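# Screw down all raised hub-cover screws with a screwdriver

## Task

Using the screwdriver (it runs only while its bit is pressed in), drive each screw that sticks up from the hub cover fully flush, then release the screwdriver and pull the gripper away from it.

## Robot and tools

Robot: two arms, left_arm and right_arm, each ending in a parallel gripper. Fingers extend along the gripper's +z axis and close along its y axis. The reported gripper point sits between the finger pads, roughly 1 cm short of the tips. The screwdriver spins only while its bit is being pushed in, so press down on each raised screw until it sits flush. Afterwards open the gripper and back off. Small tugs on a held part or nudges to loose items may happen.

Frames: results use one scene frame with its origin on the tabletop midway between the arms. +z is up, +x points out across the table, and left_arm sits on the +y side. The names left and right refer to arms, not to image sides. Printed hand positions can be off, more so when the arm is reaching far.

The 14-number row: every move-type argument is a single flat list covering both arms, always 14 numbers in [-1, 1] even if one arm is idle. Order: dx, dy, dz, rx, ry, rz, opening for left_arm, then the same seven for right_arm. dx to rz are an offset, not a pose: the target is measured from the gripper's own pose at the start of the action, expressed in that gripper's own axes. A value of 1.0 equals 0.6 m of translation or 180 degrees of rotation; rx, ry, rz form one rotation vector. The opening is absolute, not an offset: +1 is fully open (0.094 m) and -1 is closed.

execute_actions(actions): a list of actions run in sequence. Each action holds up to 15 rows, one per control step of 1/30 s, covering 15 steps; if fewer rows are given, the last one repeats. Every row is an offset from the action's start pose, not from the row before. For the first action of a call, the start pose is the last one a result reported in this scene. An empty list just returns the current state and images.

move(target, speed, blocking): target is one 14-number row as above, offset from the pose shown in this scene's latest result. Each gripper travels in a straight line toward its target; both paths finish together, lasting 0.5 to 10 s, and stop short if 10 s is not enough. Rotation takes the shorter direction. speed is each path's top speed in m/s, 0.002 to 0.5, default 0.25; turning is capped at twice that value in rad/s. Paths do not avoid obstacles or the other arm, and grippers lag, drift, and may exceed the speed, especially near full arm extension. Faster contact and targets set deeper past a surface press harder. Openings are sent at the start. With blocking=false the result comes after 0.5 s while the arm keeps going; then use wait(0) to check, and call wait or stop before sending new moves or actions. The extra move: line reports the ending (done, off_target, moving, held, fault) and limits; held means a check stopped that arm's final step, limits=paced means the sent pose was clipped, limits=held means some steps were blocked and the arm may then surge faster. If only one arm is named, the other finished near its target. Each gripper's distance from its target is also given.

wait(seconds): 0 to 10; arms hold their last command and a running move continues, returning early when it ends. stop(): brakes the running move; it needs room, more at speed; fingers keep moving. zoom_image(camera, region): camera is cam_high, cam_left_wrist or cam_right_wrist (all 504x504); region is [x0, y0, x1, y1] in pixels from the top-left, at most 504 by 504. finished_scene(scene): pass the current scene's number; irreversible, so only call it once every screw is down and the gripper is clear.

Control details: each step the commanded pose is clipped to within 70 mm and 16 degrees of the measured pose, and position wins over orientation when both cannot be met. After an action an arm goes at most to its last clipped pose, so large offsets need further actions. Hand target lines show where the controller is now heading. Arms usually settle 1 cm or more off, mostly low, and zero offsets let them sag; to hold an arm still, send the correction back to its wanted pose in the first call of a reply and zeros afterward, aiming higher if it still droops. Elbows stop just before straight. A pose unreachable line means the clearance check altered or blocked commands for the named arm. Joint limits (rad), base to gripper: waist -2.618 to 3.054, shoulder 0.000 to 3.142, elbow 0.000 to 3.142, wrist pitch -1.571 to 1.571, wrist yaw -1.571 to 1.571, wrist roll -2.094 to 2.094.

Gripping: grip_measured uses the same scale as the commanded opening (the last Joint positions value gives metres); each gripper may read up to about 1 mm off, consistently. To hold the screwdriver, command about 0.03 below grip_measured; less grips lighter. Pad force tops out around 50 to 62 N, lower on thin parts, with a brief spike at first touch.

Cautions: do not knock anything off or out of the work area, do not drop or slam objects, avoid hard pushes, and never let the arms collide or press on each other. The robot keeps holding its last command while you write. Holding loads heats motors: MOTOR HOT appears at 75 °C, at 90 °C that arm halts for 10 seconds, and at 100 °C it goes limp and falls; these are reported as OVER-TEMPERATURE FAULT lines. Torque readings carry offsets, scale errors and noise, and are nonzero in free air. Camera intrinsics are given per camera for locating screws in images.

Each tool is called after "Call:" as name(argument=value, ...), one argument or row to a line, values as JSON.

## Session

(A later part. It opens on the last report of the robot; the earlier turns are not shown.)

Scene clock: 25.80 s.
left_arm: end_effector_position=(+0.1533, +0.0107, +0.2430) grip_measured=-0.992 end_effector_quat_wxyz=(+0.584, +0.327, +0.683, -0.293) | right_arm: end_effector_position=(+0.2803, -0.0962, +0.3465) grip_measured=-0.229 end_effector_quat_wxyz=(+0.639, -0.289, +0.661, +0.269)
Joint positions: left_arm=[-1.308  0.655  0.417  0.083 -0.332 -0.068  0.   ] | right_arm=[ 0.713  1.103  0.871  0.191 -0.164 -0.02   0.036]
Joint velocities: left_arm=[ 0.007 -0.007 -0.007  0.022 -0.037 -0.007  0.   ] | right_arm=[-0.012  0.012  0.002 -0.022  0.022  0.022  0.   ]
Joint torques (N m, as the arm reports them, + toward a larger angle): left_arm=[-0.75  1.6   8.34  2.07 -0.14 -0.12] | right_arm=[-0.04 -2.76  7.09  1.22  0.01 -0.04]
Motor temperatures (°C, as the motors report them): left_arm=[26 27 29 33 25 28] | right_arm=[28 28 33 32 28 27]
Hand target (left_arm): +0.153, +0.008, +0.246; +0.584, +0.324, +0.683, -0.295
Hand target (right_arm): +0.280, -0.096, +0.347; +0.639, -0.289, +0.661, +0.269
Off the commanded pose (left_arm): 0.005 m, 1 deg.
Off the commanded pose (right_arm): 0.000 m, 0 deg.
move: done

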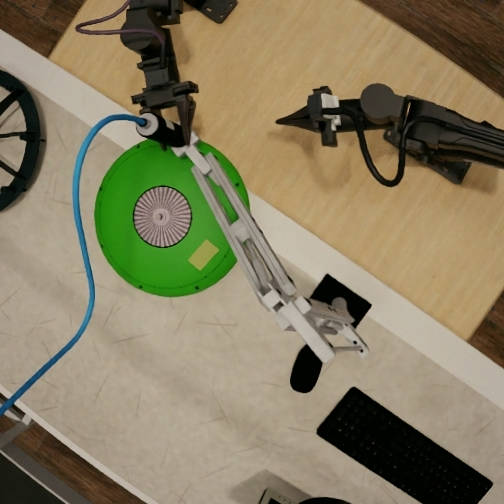

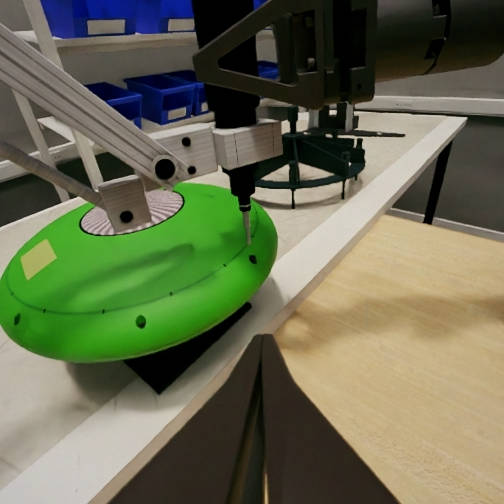

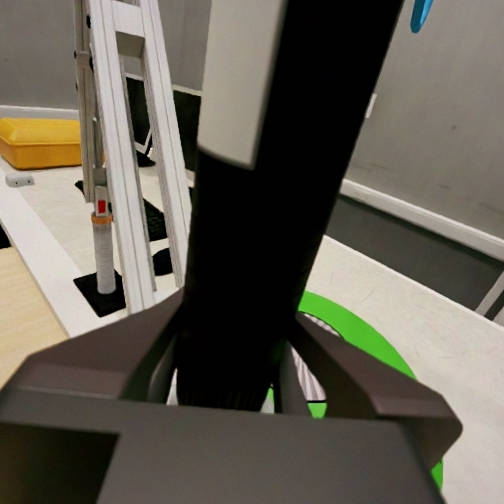

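Call:
move(
  target=[0,0,0,0,0,0,-1, 0,-0.018,-0.007,0,0,0,-0.3],
  speed=0.02,
)

Call:
zoom_image(
  camera="cam_left_wrist",
  region=[170, 140, 330, 300],
)

Scene clock: 26.90 s.
left_arm: end_effector_position=(+0.1535, +0.0109, +0.2430) grip_measured=-0.992 end_effector_quat_wxyz=(+0.584, +0.327, +0.683, -0.292) | right_arm: end_effector_position=(+0.2841, -0.1020, +0.3466) grip_measured=-0.229 end_effector_quat_wxyz=(+0.637, -0.292, +0.659, +0.272)
Joint positions: left_arm=[-1.308  0.655  0.417  0.083 -0.335 -0.069  0.   ] | right_arm=[ 0.674  1.103  0.871  0.191 -0.213 -0.021  0.036]
Joint velocities: left_arm=[-0.002  0.012  0.002 -0.051  0.007  0.037 -0.   ] | right_arm=[-0.002 -0.002  0.007  0.037 -0.007 -0.007 -0.   ]
Joint torques (N m, as the arm reports them, + toward a larger angle): left_arm=[-0.05  0.48  7.36  2.05 -0.01 -0.01] | right_arm=[-0.99 -3.35  6.76  1.16  0.   -0.06]
Motor temperatures (°C, as the motors report them): left_arm=[26 27 29 33 25 28] | right_arm=[28 28 33 33 28 27]
Hand target (left_arm): +0.153, +0.011, +0.243; +0.584, +0.327, +0.683, -0.293
Hand target (right_arm): +0.285, -0.107, +0.347; +0.639, -0.289, +0.661, +0.269
Off the commanded pose (left_arm): 0.000 m, 0 deg.
Off the commanded pose (right_arm): 0.005 m, 1 deg.
move: done

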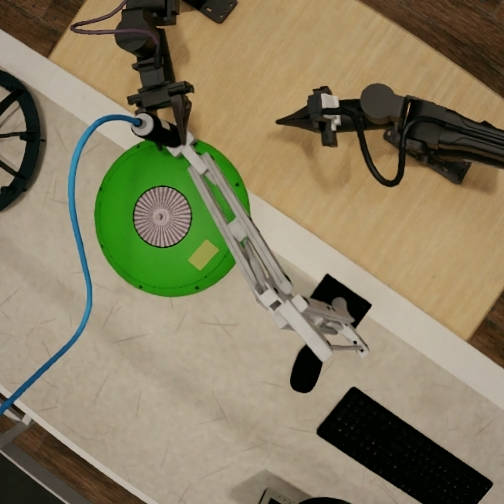

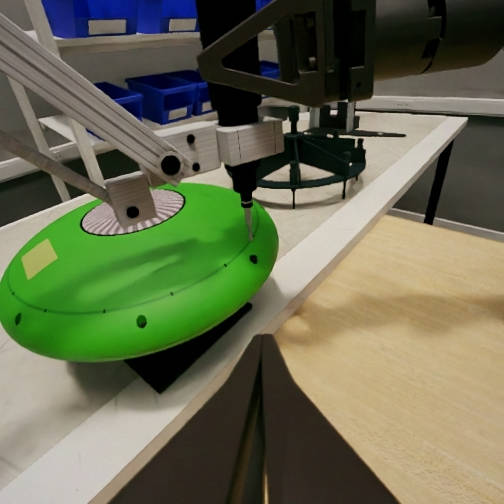

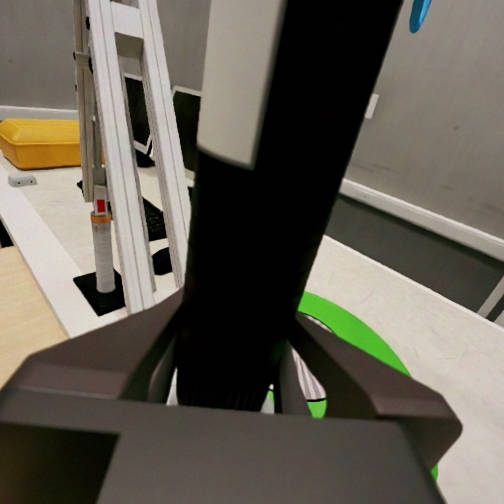

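Region (170, 140, 330, 300) of cam_left_wrist's 504x504 image, scaled by 3.150, with more detail than that image has.

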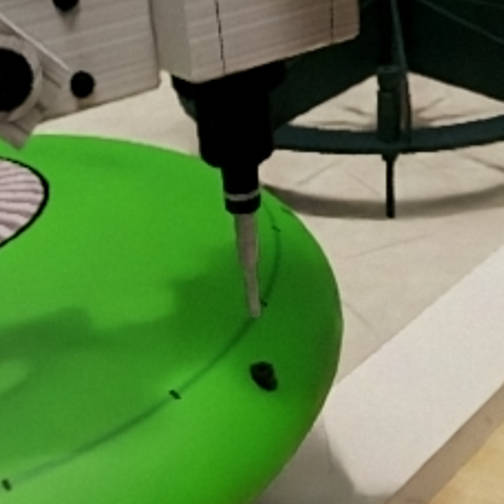

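Call:
move(
  target=[0,0,0,0,0,0,-1, 0.022,-0.002,-0.007,0,0,0,-0.3],
  speed=0.02,
)

Call:
zoom_image(
  camera="cam_left_wrist",
  region=[200, 190, 300, 290],
)

Scene clock: 28.10 s.
left_arm: end_effector_position=(+0.1535, +0.0109, +0.2430) grip_measured=-0.992 end_effector_quat_wxyz=(+0.584, +0.327, +0.683, -0.292) | right_arm: end_effector_position=(+0.2839, -0.1021, +0.3339) grip_measured=-0.229 end_effector_quat_wxyz=(+0.637, -0.292, +0.659, +0.272)
Joint positions: left_arm=[-1.308  0.655  0.417  0.083 -0.335 -0.069  0.   ] | right_arm=[ 0.674  1.103  0.821  0.241 -0.213 -0.022  0.036]
Joint velocities: left_arm=[-0.002 -0.022 -0.002 -0.11  -0.022 -0.007  0.001] | right_arm=[-0.002  0.007  0.002 -0.007 -0.037  0.051 -0.   ]
Joint torques (N m, as the arm reports them, + toward a larger angle): left_arm=[-0.05  0.47  7.38  2.05 -0.03 -0.02] | right_arm=[-0.72 -3.89  6.16  1.16 -0.08 -0.05]
Motor temperatures (°C, as the motors report them): left_arm=[26 27 29 33 25 28] | right_arm=[28 28 33 33 28 27]
Hand target (left_arm): +0.153, +0.011, +0.243; +0.584, +0.327, +0.683, -0.292
Hand target (right_arm): +0.282, -0.106, +0.334; +0.637, -0.292, +0.659, +0.272
Off the commanded pose (left_arm): 0.000 m, 0 deg.
Off the commanded pose (right_arm): 0.005 m, 0 deg.
move: done

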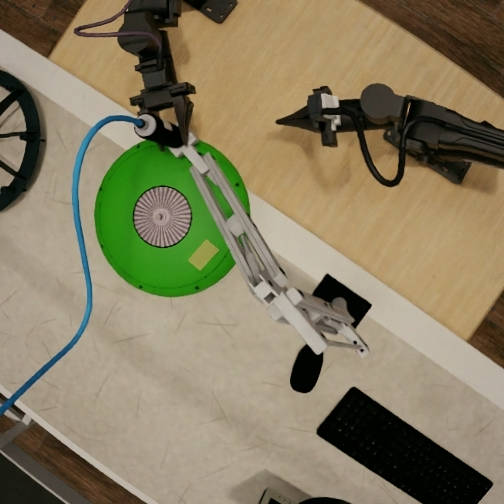

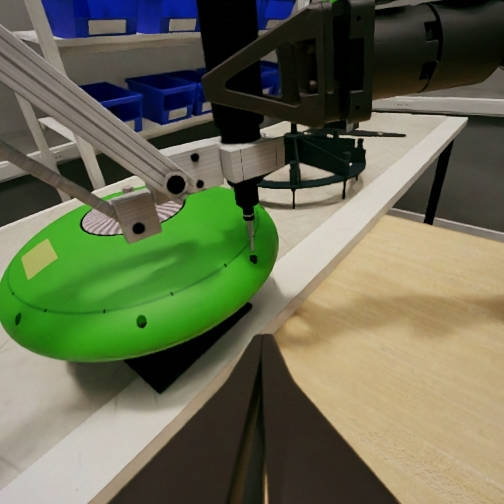

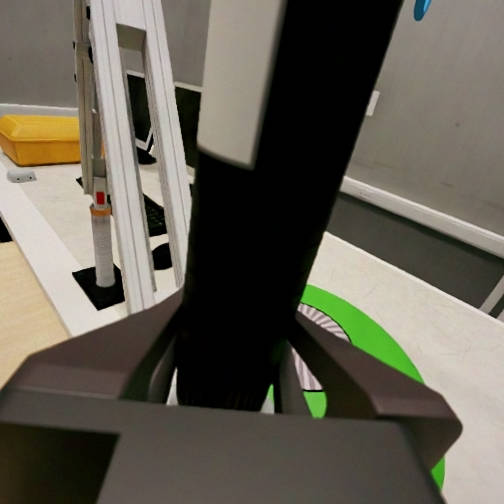

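Region (200, 190, 300, 290) of cam_left_wrist's 504x504 image, scaled by 5.040, with more detail than that image has.

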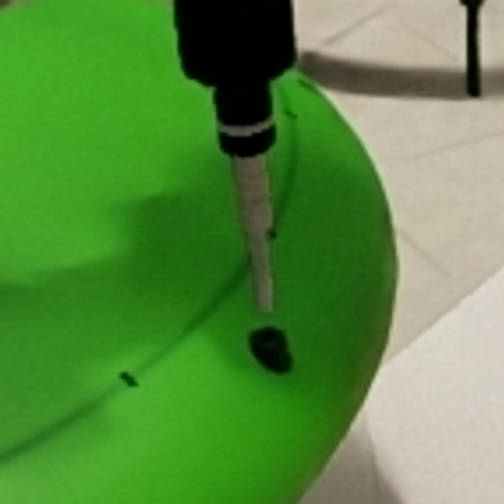

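Looks aligned; push down.

Call:
move(
  target=[0,0,0,0,0,0,-1, 0.02,0,-0.004,0,0,0,-0.3],
  speed=0.01,
)

Call:
zoom_image(
  camera="cam_left_wrist",
  region=[200, 190, 300, 290],
)

Scene clock: 29.77 s.
left_arm: end_effector_position=(+0.1535, +0.0109, +0.2430) grip_measured=-0.992 end_effector_quat_wxyz=(+0.584, +0.327, +0.683, -0.292) | right_arm: end_effector_position=(+0.2836, -0.1023, +0.3286) grip_measured=-0.229 end_effector_quat_wxyz=(+0.642, -0.291, +0.655, +0.273)
Joint positions: left_arm=[-1.308  0.655  0.417  0.083 -0.335 -0.069  0.   ] | right_arm=[ 0.674  1.103  0.787  0.289 -0.213 -0.021  0.036]
Joint velocities: left_arm=[-0.002  0.017 -0.002 -0.037  0.051  0.022 -0.001] | right_arm=[ 0.002 -0.002  0.012 -0.037 -0.037 -0.007 -0.   ]
Joint torques (N m, as the arm reports them, + toward a larger angle): left_arm=[-0.05  0.49  7.37  2.05 -0.03 -0.02] | right_arm=[-0.2  -3.35  5.75  1.14 -0.01 -0.05]
Motor temperatures (°C, as the motors report them): left_arm=[26 27 29 34 25 28] | right_arm=[28 28 33 33 28 27]
Hand target (left_arm): +0.153, +0.011, +0.243; +0.584, +0.327, +0.683, -0.292
Hand target (right_arm): +0.282, -0.104, +0.322; +0.637, -0.292, +0.659, +0.272
Off the commanded pose (left_arm): 0.000 m, 0 deg.
Off the commanded pose (right_arm): 0.007 m, 1 deg.
move: done

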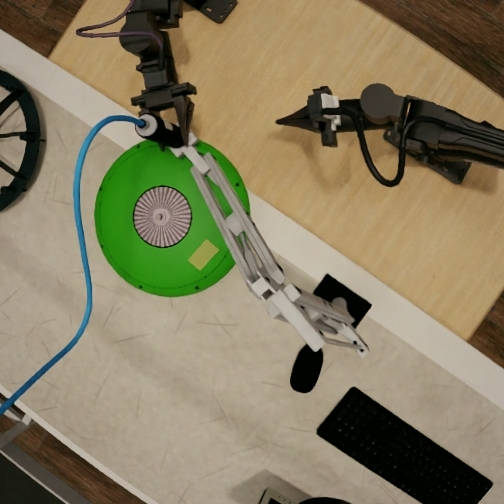

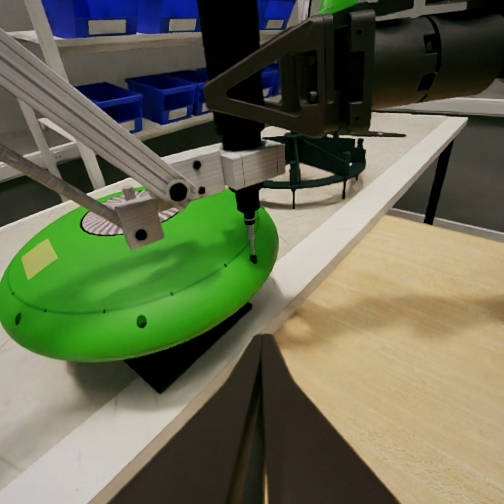

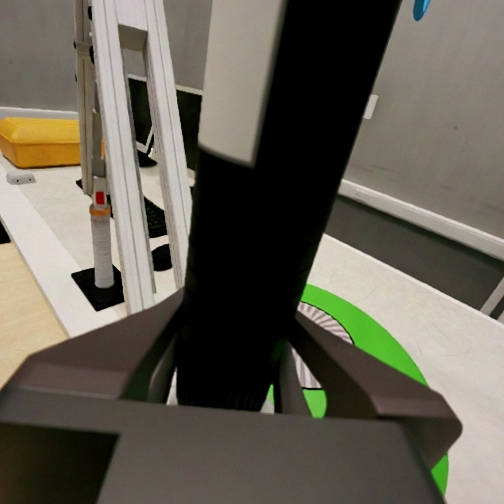

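Region (200, 190, 300, 290) of cam_left_wrist's 504x504 image, scaled by 5.040, with more detail than that image has.

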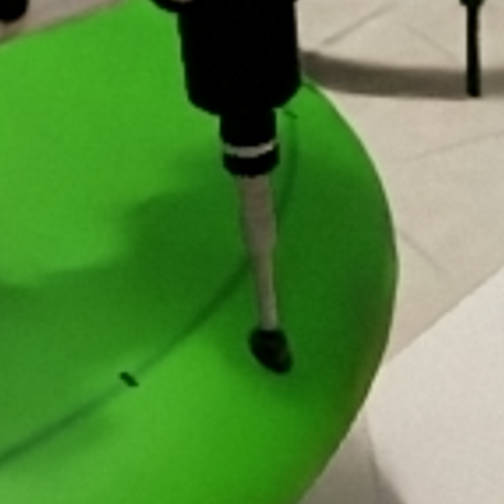

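Call:
move(
  target=[0,0,0,0,0,0,-1, 0.035,0,0,0,0.006,0,-0.35],
  speed=0.01,
)

Call:
zoom_image(
  camera="cam_left_wrist",
  region=[200, 190, 300, 290],
)

Scene clock: 32.27 s.
left_arm: end_effector_position=(+0.1535, +0.0109, +0.2430) grip_measured=-0.992 end_effector_quat_wxyz=(+0.584, +0.327, +0.683, -0.292) | right_arm: end_effector_position=(+0.2832, -0.1028, +0.3260) grip_measured=-0.229 end_effector_quat_wxyz=(+0.650, -0.287, +0.648, +0.276)
Joint positions: left_arm=[-1.308  0.655  0.417  0.083 -0.335 -0.069  0.   ] | right_arm=[ 0.674  1.103  0.754  0.345 -0.212 -0.017  0.036]
Joint velocities: left_arm=[-0.007  0.032  0.007  0.037  0.007 -0.022  0.001] | right_arm=[ 0.012 -0.022  0.007  0.007  0.066 -0.022 -0.   ]
Joint torques (N m, as the arm reports them, + toward a larger angle): left_arm=[-0.04  0.47  7.37  2.05 -0.03 -0.01] | right_arm=[-0.06 -2.38  4.76  1.13  0.   -0.13]
Motor temperatures (°C, as the motors report them): left_arm=[26 27 29 34 25 28] | right_arm=[28 28 33 33 28 27]
Hand target (left_arm): +0.153, +0.011, +0.243; +0.584, +0.327, +0.683, -0.292
Hand target (right_arm): +0.283, -0.103, +0.308; +0.636, -0.293, +0.661, +0.271
Off the commanded pose (left_arm): 0.000 m, 0 deg.
Off the commanded pose (right_arm): 0.018 m, 2 deg.
move: off_target (right_arm)

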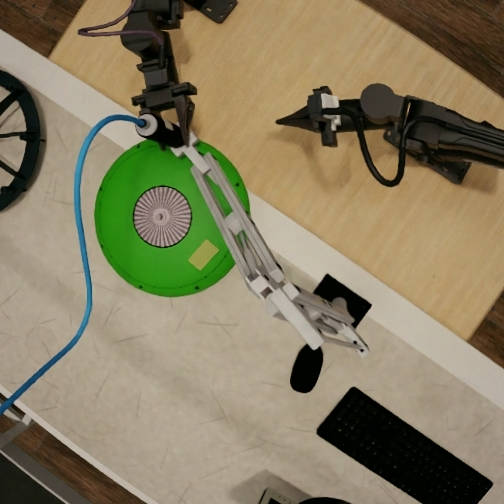

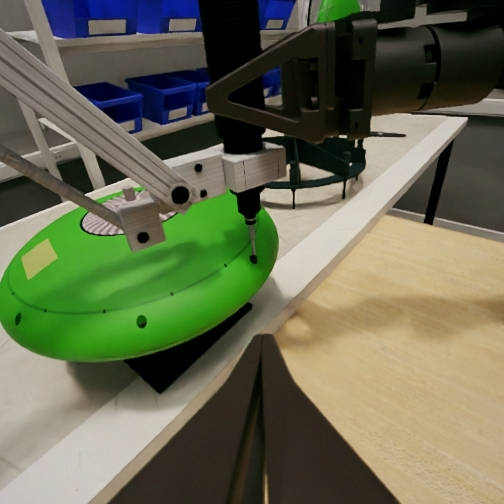

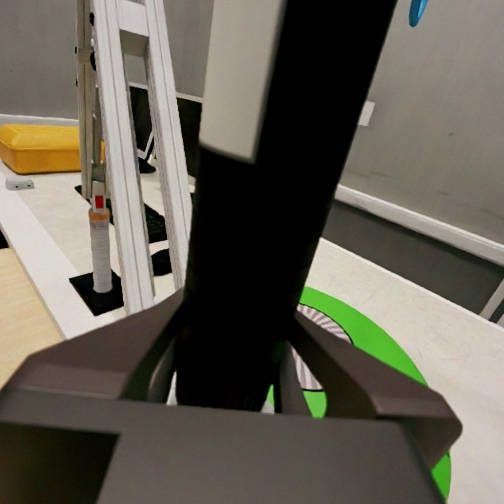

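Region (200, 190, 300, 290) of cam_left_wrist's 504x504 image, scaled by 5.040, with more detail than that image has.

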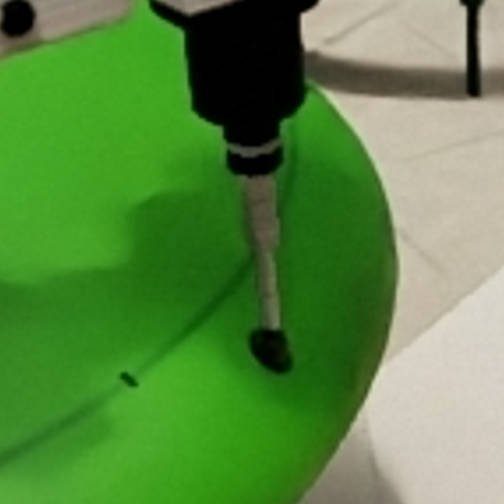

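Call:
move(
  target=[0,0.1,0,0,0,0,-1, 0.05,0,0,0,0.012,0,-0.35],
  speed=0.04,
)

Call:
zoom_image(
  camera="cam_left_wrist",
  region=[260, 190, 360, 290],
)

Scene clock: 34.47 s.
left_arm: end_effector_position=(+0.2027, +0.0448, +0.2453) grip_measured=-0.992 end_effector_quat_wxyz=(+0.583, +0.320, +0.685, -0.299) | right_arm: end_effector_position=(+0.2827, -0.1045, +0.3213) grip_measured=-0.229 end_effector_quat_wxyz=(+0.659, -0.282, +0.640, +0.277)
Joint positions: left_arm=[-0.848  0.638  0.417  0.077  0.122 -0.019  0.   ] | right_arm=[ 0.674  1.103  0.709  0.417 -0.206 -0.012  0.036]
Joint velocities: left_arm=[-0.007  0.012 -0.002  0.022 -0.037  0.022 -0.001] | right_arm=[ 0.007  0.002 -0.007  0.095 -0.037 -0.007 -0.001]
Joint torques (N m, as the arm reports them, + toward a larger angle): left_arm=[ 0.61 -1.17  6.43  1.91  0.13  0.07] | right_arm=[-0.03 -2.01  4.74  0.97 -0.05 -0.16]
Motor temperatures (°C, as the motors report them): left_arm=[26 27 29 34 25 28] | right_arm=[28 28 32 33 28 27]
Hand target (left_arm): +0.201, +0.048, +0.242; +0.582, +0.322, +0.685, -0.297
Hand target (right_arm): +0.283, -0.103, +0.296; +0.637, -0.292, +0.660, +0.271
Off the commanded pose (left_arm): 0.005 m, 1 deg.
Off the commanded pose (right_arm): 0.025 m, 4 deg.
move: off_target (right_arm)

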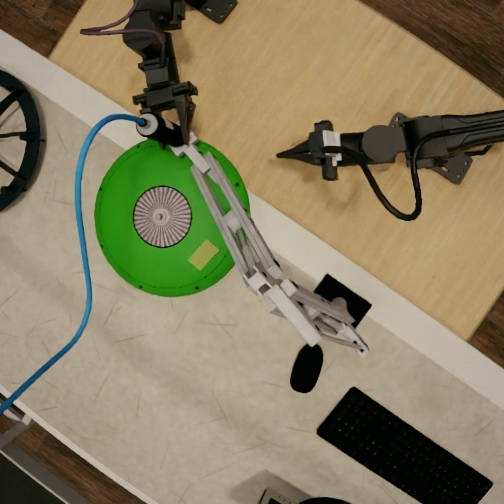

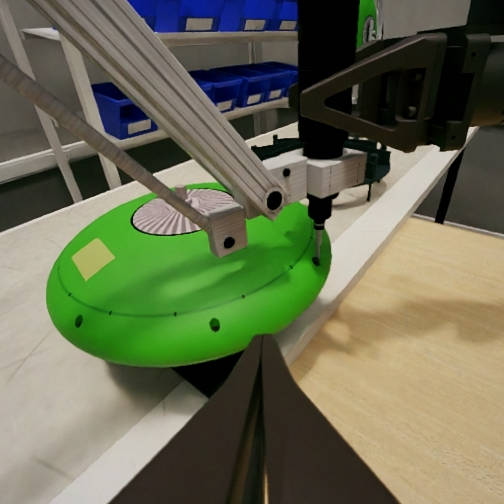

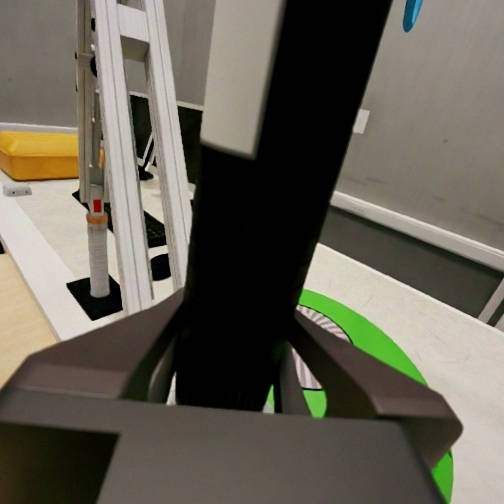

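Region (260, 190, 360, 290) of cam_left_wrist's 504x504 image, scaled by 5.040, with more detail than that image has.

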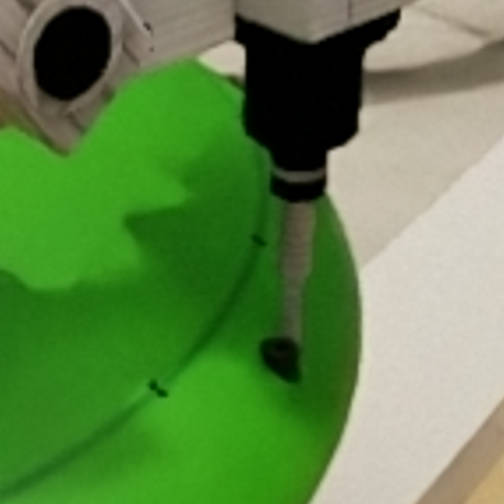

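Call:
move(
  target=[0,0,0,0,0,0,-1, -0.035,0,0,0,0.018,0,-0.35],
  speed=0.03,
)

Call:
move(
  target=[0,0,0,0,0,0,-1, -0.005,0.017,0.004,0,0,0,-0.35],
  speed=0.02,
)

Call:
zoom_image(
  camera="cam_left_wrist",
  region=[260, 190, 360, 290],
)

Scene clock: 36.07 s.
left_arm: end_effector_position=(+0.2024, +0.0445, +0.2453) grip_measured=-0.992 end_effector_quat_wxyz=(+0.583, +0.321, +0.684, -0.299) | right_arm: end_effector_position=(+0.2848, -0.1028, +0.3381) grip_measured=-0.229 end_effector_quat_wxyz=(+0.646, -0.287, +0.653, +0.273)
Joint positions: left_arm=[-0.848  0.638  0.417  0.077  0.124 -0.018  0.   ] | right_arm=[ 0.674  1.103  0.816  0.269 -0.207 -0.019  0.036]
Joint velocities: left_arm=[-0.007  0.012  0.007  0.022 -0.022 -0.037 -0.   ] | right_arm=[-0.002  0.022  0.002  0.037 -0.037 -0.007 -0.   ]
Joint torques (N m, as the arm reports them, + toward a larger angle): left_arm=[-0.07  0.55  7.39  2.09 -0.02 -0.02] | right_arm=[-0.08 -3.7   9.07  0.76  0.02 -0.08]
Motor temperatures (°C, as the motors report them): left_arm=[26 27 29 34 25 28] | right_arm=[28 28 33 33 28 27]
Hand target (left_arm): +0.203, +0.045, +0.245; +0.583, +0.320, +0.685, -0.298
Hand target (right_arm): +0.282, -0.105, +0.343; +0.641, -0.289, +0.657, +0.270
Off the commanded pose (left_arm): 0.000 m, 0 deg.
Off the commanded pose (right_arm): 0.005 m, 1 deg.
move: done

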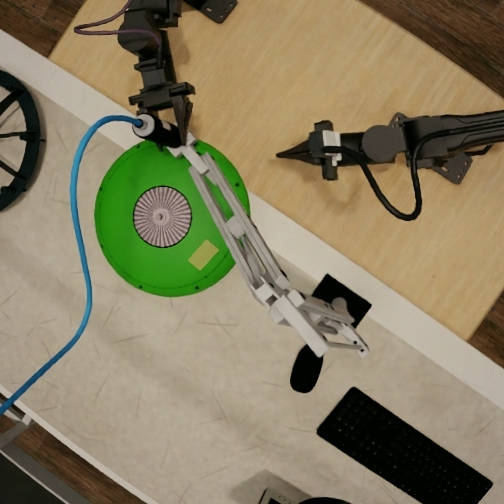

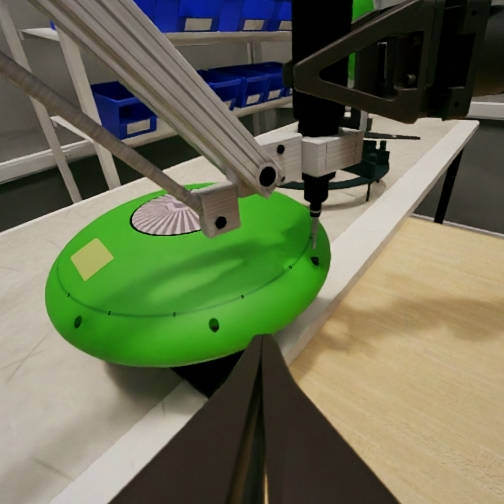

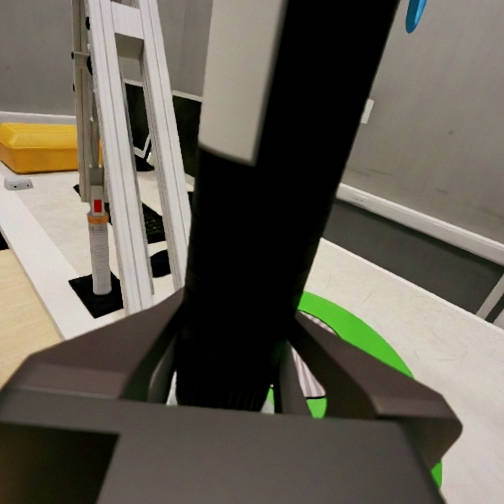

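Scene clock: 36.83 s.
left_arm: end_effector_position=(+0.2024, +0.0445, +0.2453) grip_measured=-0.992 end_effector_quat_wxyz=(+0.583, +0.321, +0.684, -0.299) | right_arm: end_effector_position=(+0.2815, -0.0977, +0.3393) grip_measured=-0.229 end_effector_quat_wxyz=(+0.648, -0.284, +0.653, +0.270)
Joint positions: left_arm=[-0.848  0.638  0.417  0.077  0.124 -0.018  0.   ] | right_arm=[ 0.708  1.103  0.816  0.273 -0.163 -0.017  0.036]
Joint velocities: left_arm=[-0.007 -0.002 -0.022 -0.037  0.081  0.037  0.001] | right_arm=[-0.022  0.017 -0.017 -0.037  0.066 -0.007  0.001]
Joint torques (N m, as the arm reports them, + toward a larger angle): left_arm=[-0.05  0.55  7.4   2.09  0.   -0.01] | right_arm=[ 0.97 -2.59  8.08  1.09  0.06 -0.04]
Motor temperatures (°C, as the motors report them): left_arm=[26 27 29 34 25 28] | right_arm=[28 28 33 33 28 27]
Hand target (left_arm): +0.202, +0.045, +0.245; +0.583, +0.321, +0.684, -0.299
Hand target (right_arm): +0.279, -0.094, +0.341; +0.646, -0.287, +0.653, +0.273
Off the commanded pose (left_arm): 0.000 m, 0 deg.
Off the commanded pose (right_arm): 0.005 m, 1 deg.
move: done

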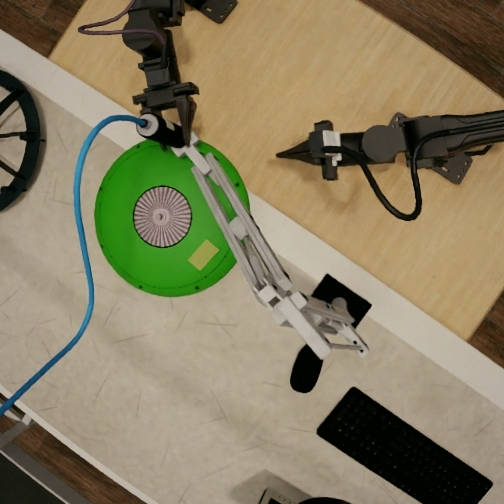

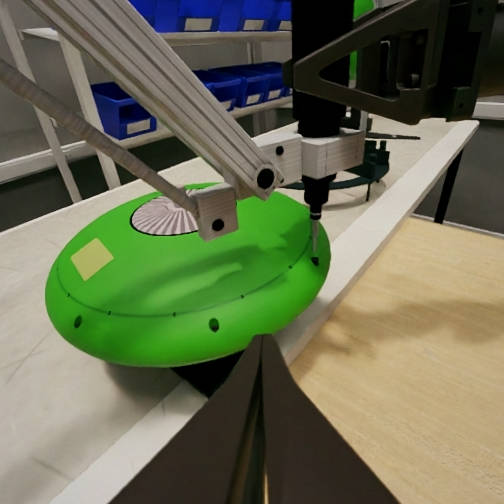

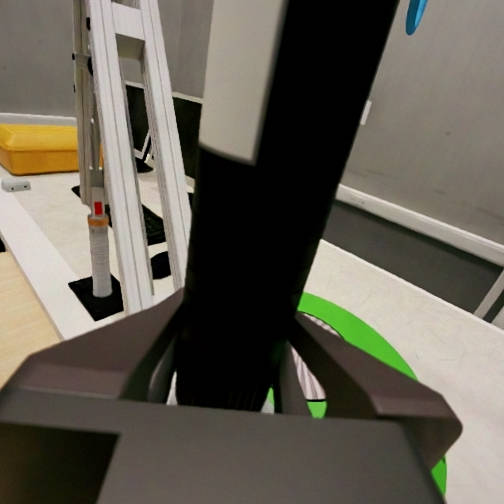

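Region (260, 190, 360, 290) of cam_left_wrist's 504x504 image, scaled by 5.040, with more detail than that image has.

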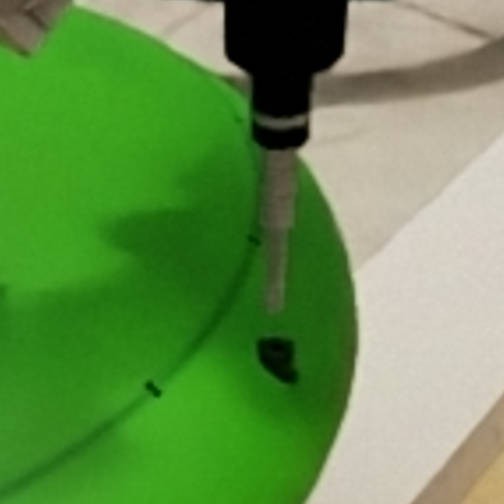

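Call:
move(
  target=[0,0,0,0,0,0,-1, 0.022,0,-0.004,0,0,0,-0.35],
  speed=0.01,
)

Call:
zoom_image(
  camera="cam_left_wrist",
  region=[260, 190, 360, 290],
)

Scene clock: 38.63 s.
left_arm: end_effector_position=(+0.2024, +0.0445, +0.2453) grip_measured=-0.992 end_effector_quat_wxyz=(+0.583, +0.321, +0.684, -0.299) | right_arm: end_effector_position=(+0.2810, -0.0982, +0.3302) grip_measured=-0.229 end_effector_quat_wxyz=(+0.651, -0.282, +0.650, +0.271)
Joint positions: left_arm=[-0.848  0.638  0.417  0.077  0.124 -0.018  0.   ] | right_arm=[ 0.708  1.103  0.773  0.325 -0.162 -0.016  0.036]
Joint velocities: left_arm=[ 0.002 -0.007 -0.002 -0.037 -0.022 -0.022 -0.   ] | right_arm=[ 0.002 -0.007 -0.007 -0.066  0.037 -0.007  0.001]
Joint torques (N m, as the arm reports them, + toward a larger angle): left_arm=[-0.05  0.55  7.4   2.09  0.   -0.02] | right_arm=[-0.13 -3.21  6.14  1.16 -0.01 -0.05]
Motor temperatures (°C, as the motors report them): left_arm=[26 27 30 35 25 28] | right_arm=[28 28 33 34 28 27]
Hand target (left_arm): +0.202, +0.045, +0.245; +0.583, +0.321, +0.684, -0.299
Hand target (right_arm): +0.280, -0.100, +0.326; +0.648, -0.284, +0.653, +0.270
Off the commanded pose (left_arm): 0.000 m, 0 deg.
Off the commanded pose (right_arm): 0.005 m, 0 deg.
move: done

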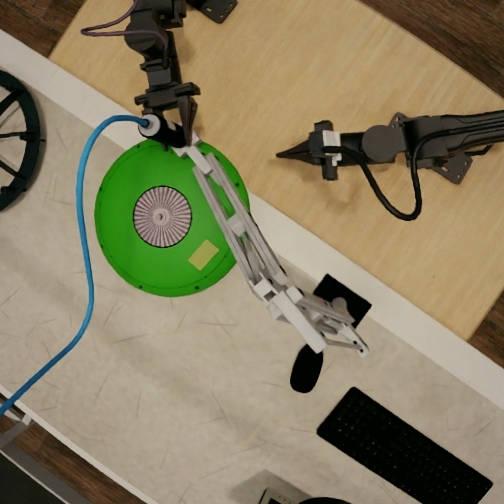

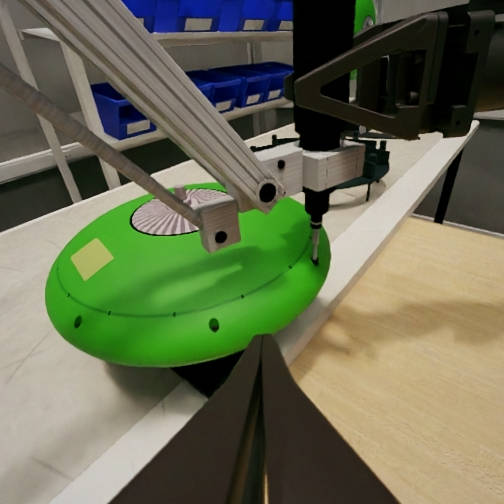

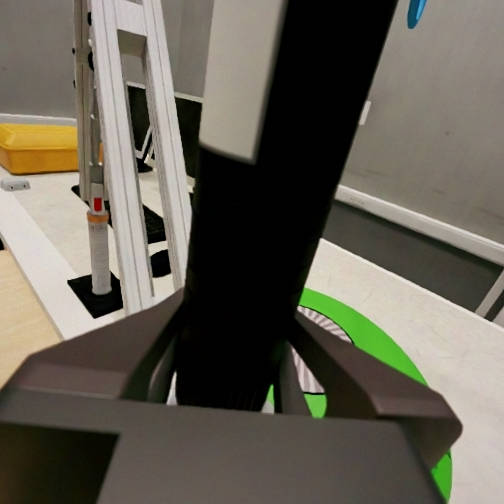

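Region (260, 190, 360, 290) of cam_left_wrist's 504x504 image, scaled by 5.040, with more detail than that image has.

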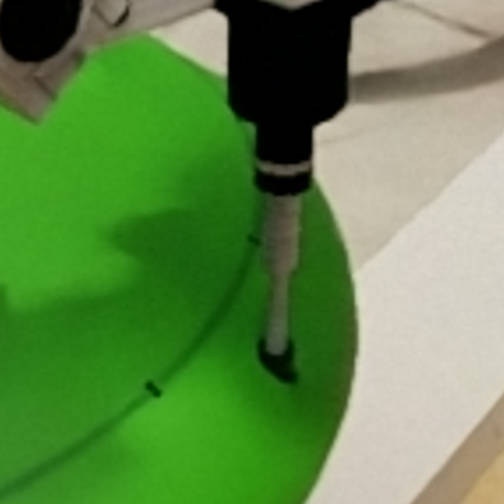

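On the head. Push.

Call:
move(
  target=[0,0,0,0,0,0,-1, 0.045,0,0,0,0.01,0,-0.35],
  speed=0.012,
)

Call:
zoom_image(
  camera="cam_left_wrist",
  region=[260, 190, 360, 290],
)

Scene clock: 41.40 s.
left_arm: end_effector_position=(+0.2024, +0.0445, +0.2453) grip_measured=-0.992 end_effector_quat_wxyz=(+0.583, +0.321, +0.684, -0.299) | right_arm: end_effector_position=(+0.2803, -0.0992, +0.3263) grip_measured=-0.229 end_effector_quat_wxyz=(+0.660, -0.278, +0.642, +0.274)
Joint positions: left_arm=[-0.848  0.638  0.417  0.077  0.124 -0.018  0.   ] | right_arm=[ 0.708  1.103  0.731  0.392 -0.161 -0.012  0.036]
Joint velocities: left_arm=[-0.007  0.002 -0.007  0.051 -0.037 -0.022 -0.   ] | right_arm=[ 0.002 -0.012  0.002 -0.007  0.051  0.007  0.001]
Joint torques (N m, as the arm reports them, + toward a larger angle): left_arm=[-0.04  0.55  7.38  2.09  0.   -0.01] | right_arm=[-0.02 -2.08  4.77  1.03 -0.01 -0.13]
Motor temperatures (°C, as the motors report them): left_arm=[26 26 30 35 25 28] | right_arm=[28 27 33 34 28 27]
Hand target (left_arm): +0.202, +0.045, +0.245; +0.583, +0.321, +0.684, -0.299
Hand target (right_arm): +0.281, -0.099, +0.303; +0.641, -0.287, +0.660, +0.267
Off the commanded pose (left_arm): 0.000 m, 0 deg.
Off the commanded pose (right_arm): 0.023 m, 3 deg.
move: off_target (right_arm)

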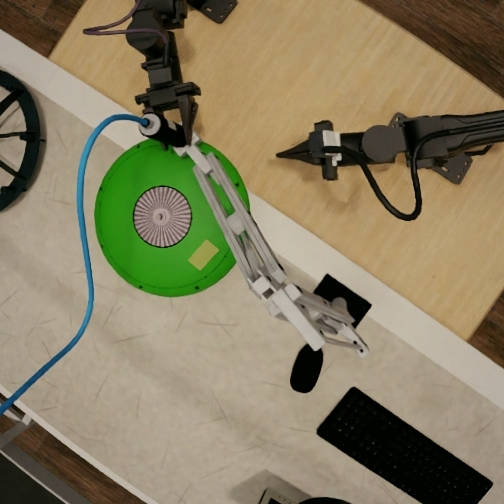

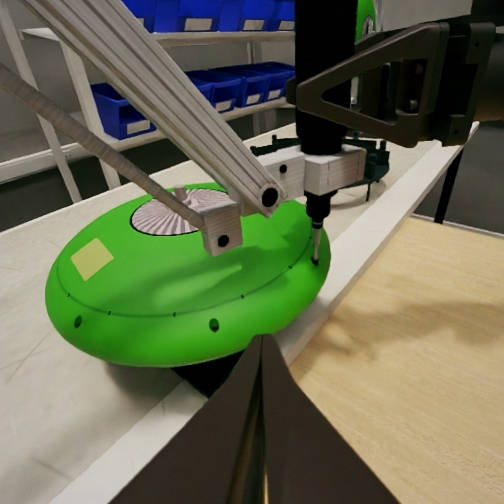

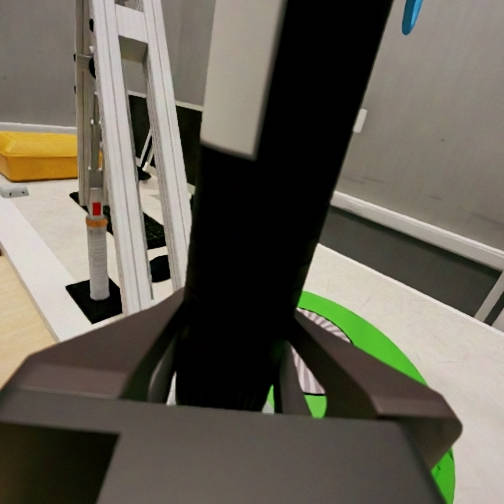

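Region (260, 190, 360, 290) of cam_left_wrist's 504x504 image, scaled by 5.040, with more detail than that image has.

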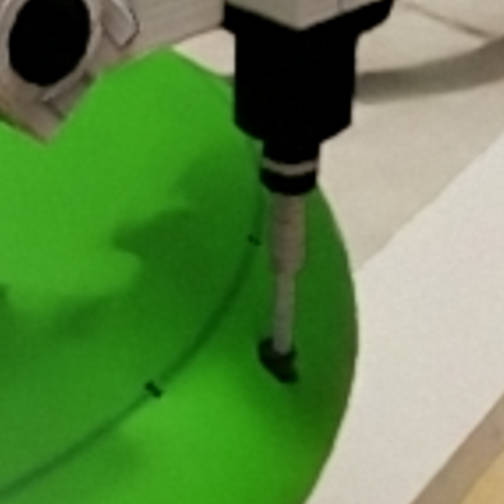

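Call:
move(
  target=[0,0,0,0,0,0,-1, 0.07,0,0.004,0,0.045,0,-0.35],
  speed=0.02,
)

Call:
zoom_image(
  camera="cam_left_wrist",
  region=[260, 190, 360, 290],
)

Scene clock: 45.30 s.
left_arm: end_effector_position=(+0.2024, +0.0445, +0.2453) grip_measured=-0.992 end_effector_quat_wxyz=(+0.583, +0.321, +0.684, -0.299) | right_arm: end_effector_position=(+0.2804, -0.0993, +0.3254) grip_measured=-0.229 end_effector_quat_wxyz=(+0.658, -0.278, +0.644, +0.273)
Joint positions: left_arm=[-0.848  0.638  0.417  0.077  0.124 -0.018  0.   ] | right_arm=[ 0.708  1.103  0.731  0.388 -0.16  -0.012  0.036]
Joint velocities: left_arm=[-0.012 -0.017 -0.012 -0.037 -0.095  0.007 -0.   ] | right_arm=[ 0.002 -0.012  0.012  0.022 -0.037 -0.007 -0.001]
Joint torques (N m, as the arm reports them, + toward a larger angle): left_arm=[-0.05  0.56  7.4   2.09  0.   -0.02] | right_arm=[ 0.13 -1.48  5.65  0.34  0.02 -0.25]
Motor temperatures (°C, as the motors report them): left_arm=[26 26 30 35 25 28] | right_arm=[28 27 33 34 28 28]
Hand target (left_arm): +0.202, +0.045, +0.245; +0.583, +0.321, +0.684, -0.299
Hand target (right_arm): +0.281, -0.098, +0.285; +0.613, -0.297, +0.686, +0.256
Off the commanded pose (left_arm): 0.000 m, 0 deg.
Off the commanded pose (right_arm): 0.041 m, 8 deg.
move: off_target (right_arm)

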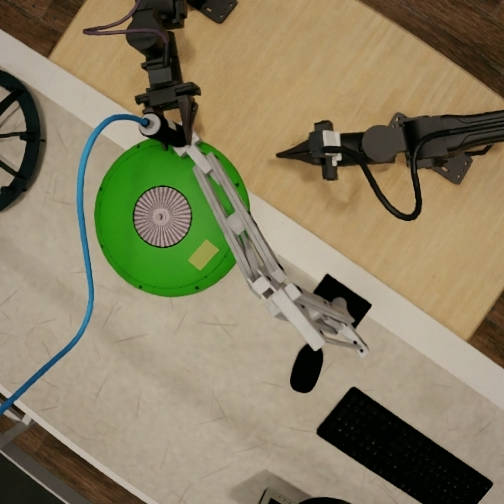

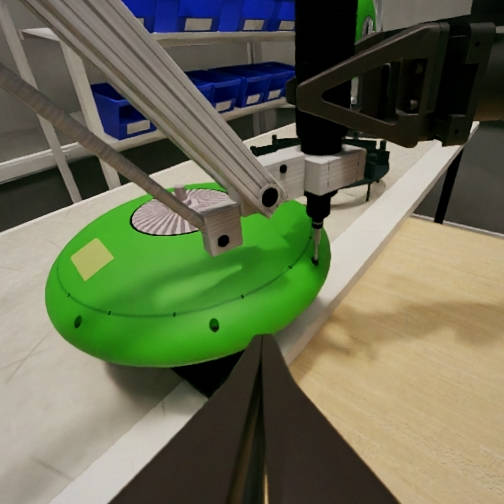

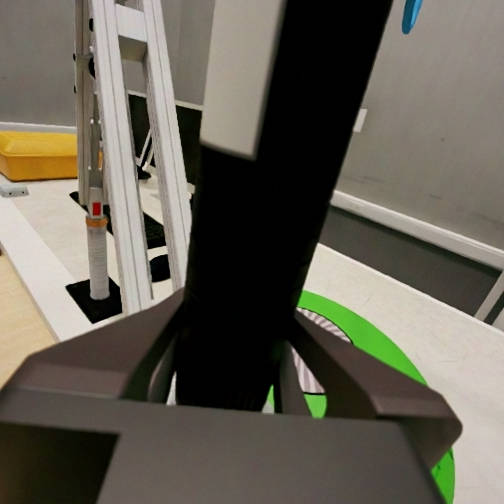

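Region (260, 190, 360, 290) of cam_left_wrist's 504x504 image, scaled by 5.040, with more detail than that image has.

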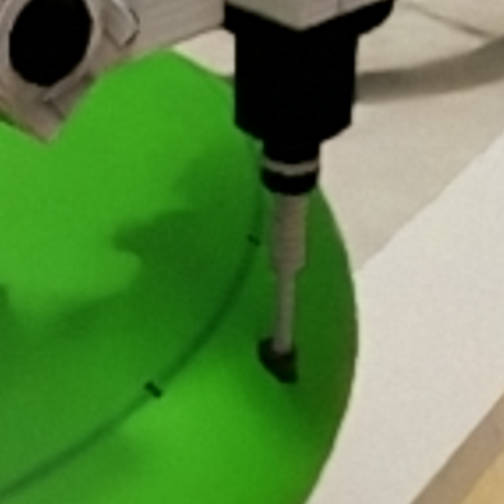

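Stronger, via execute_actions.

Call:
execute_actions(
  actions=[
    [[0,0,0,0,0,0,-1, 0.08,0,0,0,0.04,0,-0.35],[0,0,0,0,0,0,-1, 0.09,0,0,0,0.04,0,-0.35],[0,0,0,0,0,0,-1, 0.1,0,0,0,0.04,0,-0.35],[0,0,0,0,0,0,-1, 0.11,0,0,0,0.04,0,-0.35]],
    [[0,0,0,0,0,0,-1, 0.11,0,0,0,0.04,0,-0.35]],
    [[0,0,0,0,0,0,-1, 0.11,0,0,0,0.04,0,-0.35]],
  ],
)

Call:
zoom_image(
  camera="cam_left_wrist",
  region=[260, 190, 360, 290],
)

Scene clock: 47.07 s.
left_arm: end_effector_position=(+0.2024, +0.0445, +0.2453) grip_measured=-0.992 end_effector_quat_wxyz=(+0.583, +0.321, +0.684, -0.299) | right_arm: end_effector_position=(+0.2706, -0.1045, +0.2814) grip_measured=-0.229 end_effector_quat_wxyz=(+0.683, -0.269, +0.619, +0.280)
Joint positions: left_arm=[-0.848  0.638  0.417  0.077  0.124 -0.018  0.   ] | right_arm=[ 0.719  1.136  0.493  0.732 -0.146 -0.007  0.036]
Joint velocities: left_arm=[-0.012  0.002 -0.002 -0.051  0.022  0.007 -0.   ] | right_arm=[ 0.022  0.017  0.002  0.007  0.007 -0.022 -0.   ]
Joint torques (N m, as the arm reports them, + toward a larger angle): left_arm=[-0.05  0.57  7.38  2.09  0.   -0.01] | right_arm=[-0.15  0.36  4.72  0.67 -0.08 -0.22]
Motor temperatures (°C, as the motors report them): left_arm=[26 26 30 35 25 28] | right_arm=[28 27 33 33 28 28]
Hand target (left_arm): +0.202, +0.045, +0.245; +0.583, +0.321, +0.684, -0.299
Hand target (right_arm): +0.273, -0.101, +0.238; +0.639, -0.289, +0.661, +0.267
Off the commanded pose (left_arm): 0.000 m, 0 deg.
Off the commanded pose (right_arm): 0.045 m, 7 deg.

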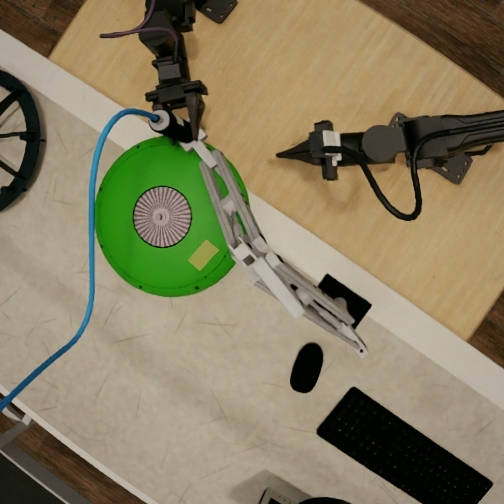

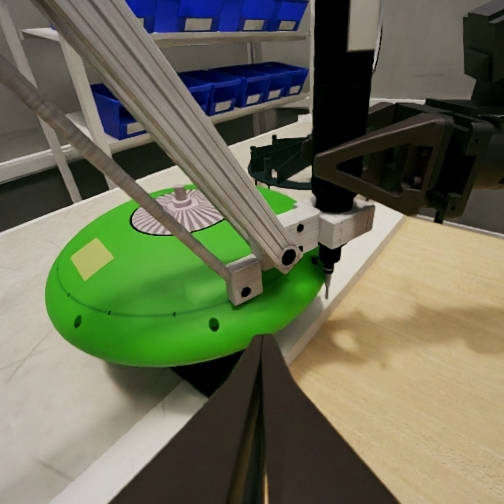

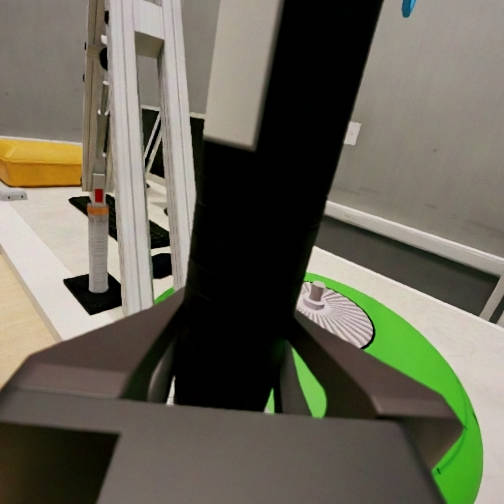

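Region (260, 190, 360, 290) of cam_left_wrist's 504x504 image, scaled by 5.040, with more detail than that image has.

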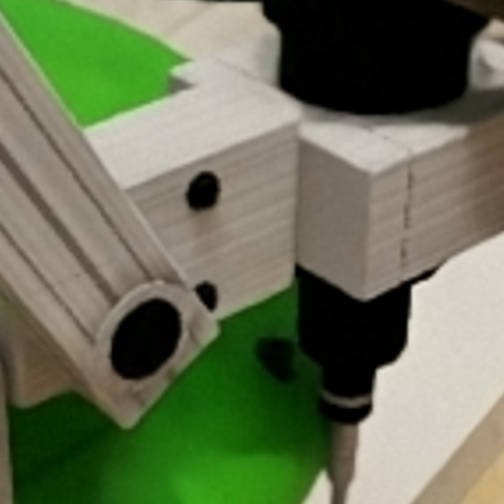

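Call:
move(
  target=[0,-0.1,0.08,0,0,0,-1, -0.105,0,0.009,0,0.035,0,-0.35],
  speed=0.04,
)

Scene clock: 49.67 s.
left_arm: end_effector_position=(+0.1839, -0.0238, +0.2287) grip_measured=-0.992 end_effector_quat_wxyz=(+0.579, +0.331, +0.687, -0.288) | right_arm: end_effector_position=(+0.2733, -0.1015, +0.3549) grip_measured=-0.229 end_effector_quat_wxyz=(+0.670, -0.275, +0.631, +0.277)
Joint positions: left_arm=[-1.204  0.93   0.448  0.312 -0.23  -0.052  0.   ] | right_arm=[ 0.719  1.065  0.794  0.324 -0.15  -0.01   0.036]
Joint velocities: left_arm=[-0.002 -0.017 -0.012  0.037 -0.051 -0.007  0.001] | right_arm=[-0.002 -0.012 -0.002 -0.007 -0.022 -0.037 -0.   ]
Joint torques (N m, as the arm reports them, + toward a larger angle): left_arm=[-0.75 -0.11  9.87  2.09 -0.13 -0.1 ] | right_arm=[-0.03 -3.77  8.44  0.29  0.05 -0.14]
Motor temperatures (°C, as the motors report them): left_arm=[26 26 30 36 25 28] | right_arm=[28 27 33 33 28 28]
Hand target (left_arm): +0.184, -0.029, +0.240; +0.584, +0.324, +0.683, -0.296
Hand target (right_arm): +0.270, -0.104, +0.345; +0.649, -0.283, +0.654, +0.267
Off the commanded pose (left_arm): 0.013 m, 2 deg.
Off the commanded pose (right_arm): 0.011 m, 4 deg.
move: off_target (left_arm, right_arm)

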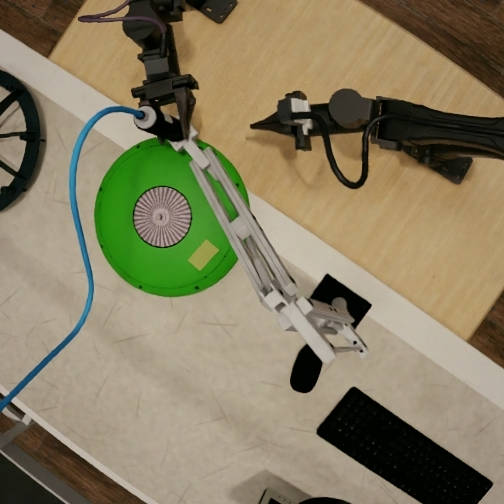

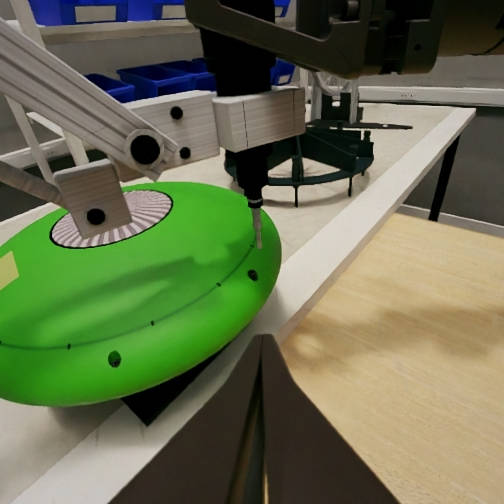

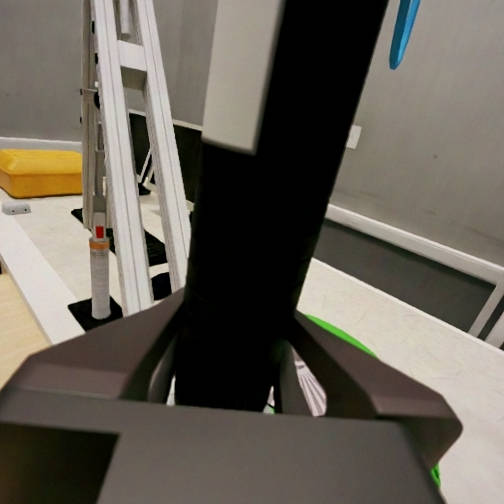

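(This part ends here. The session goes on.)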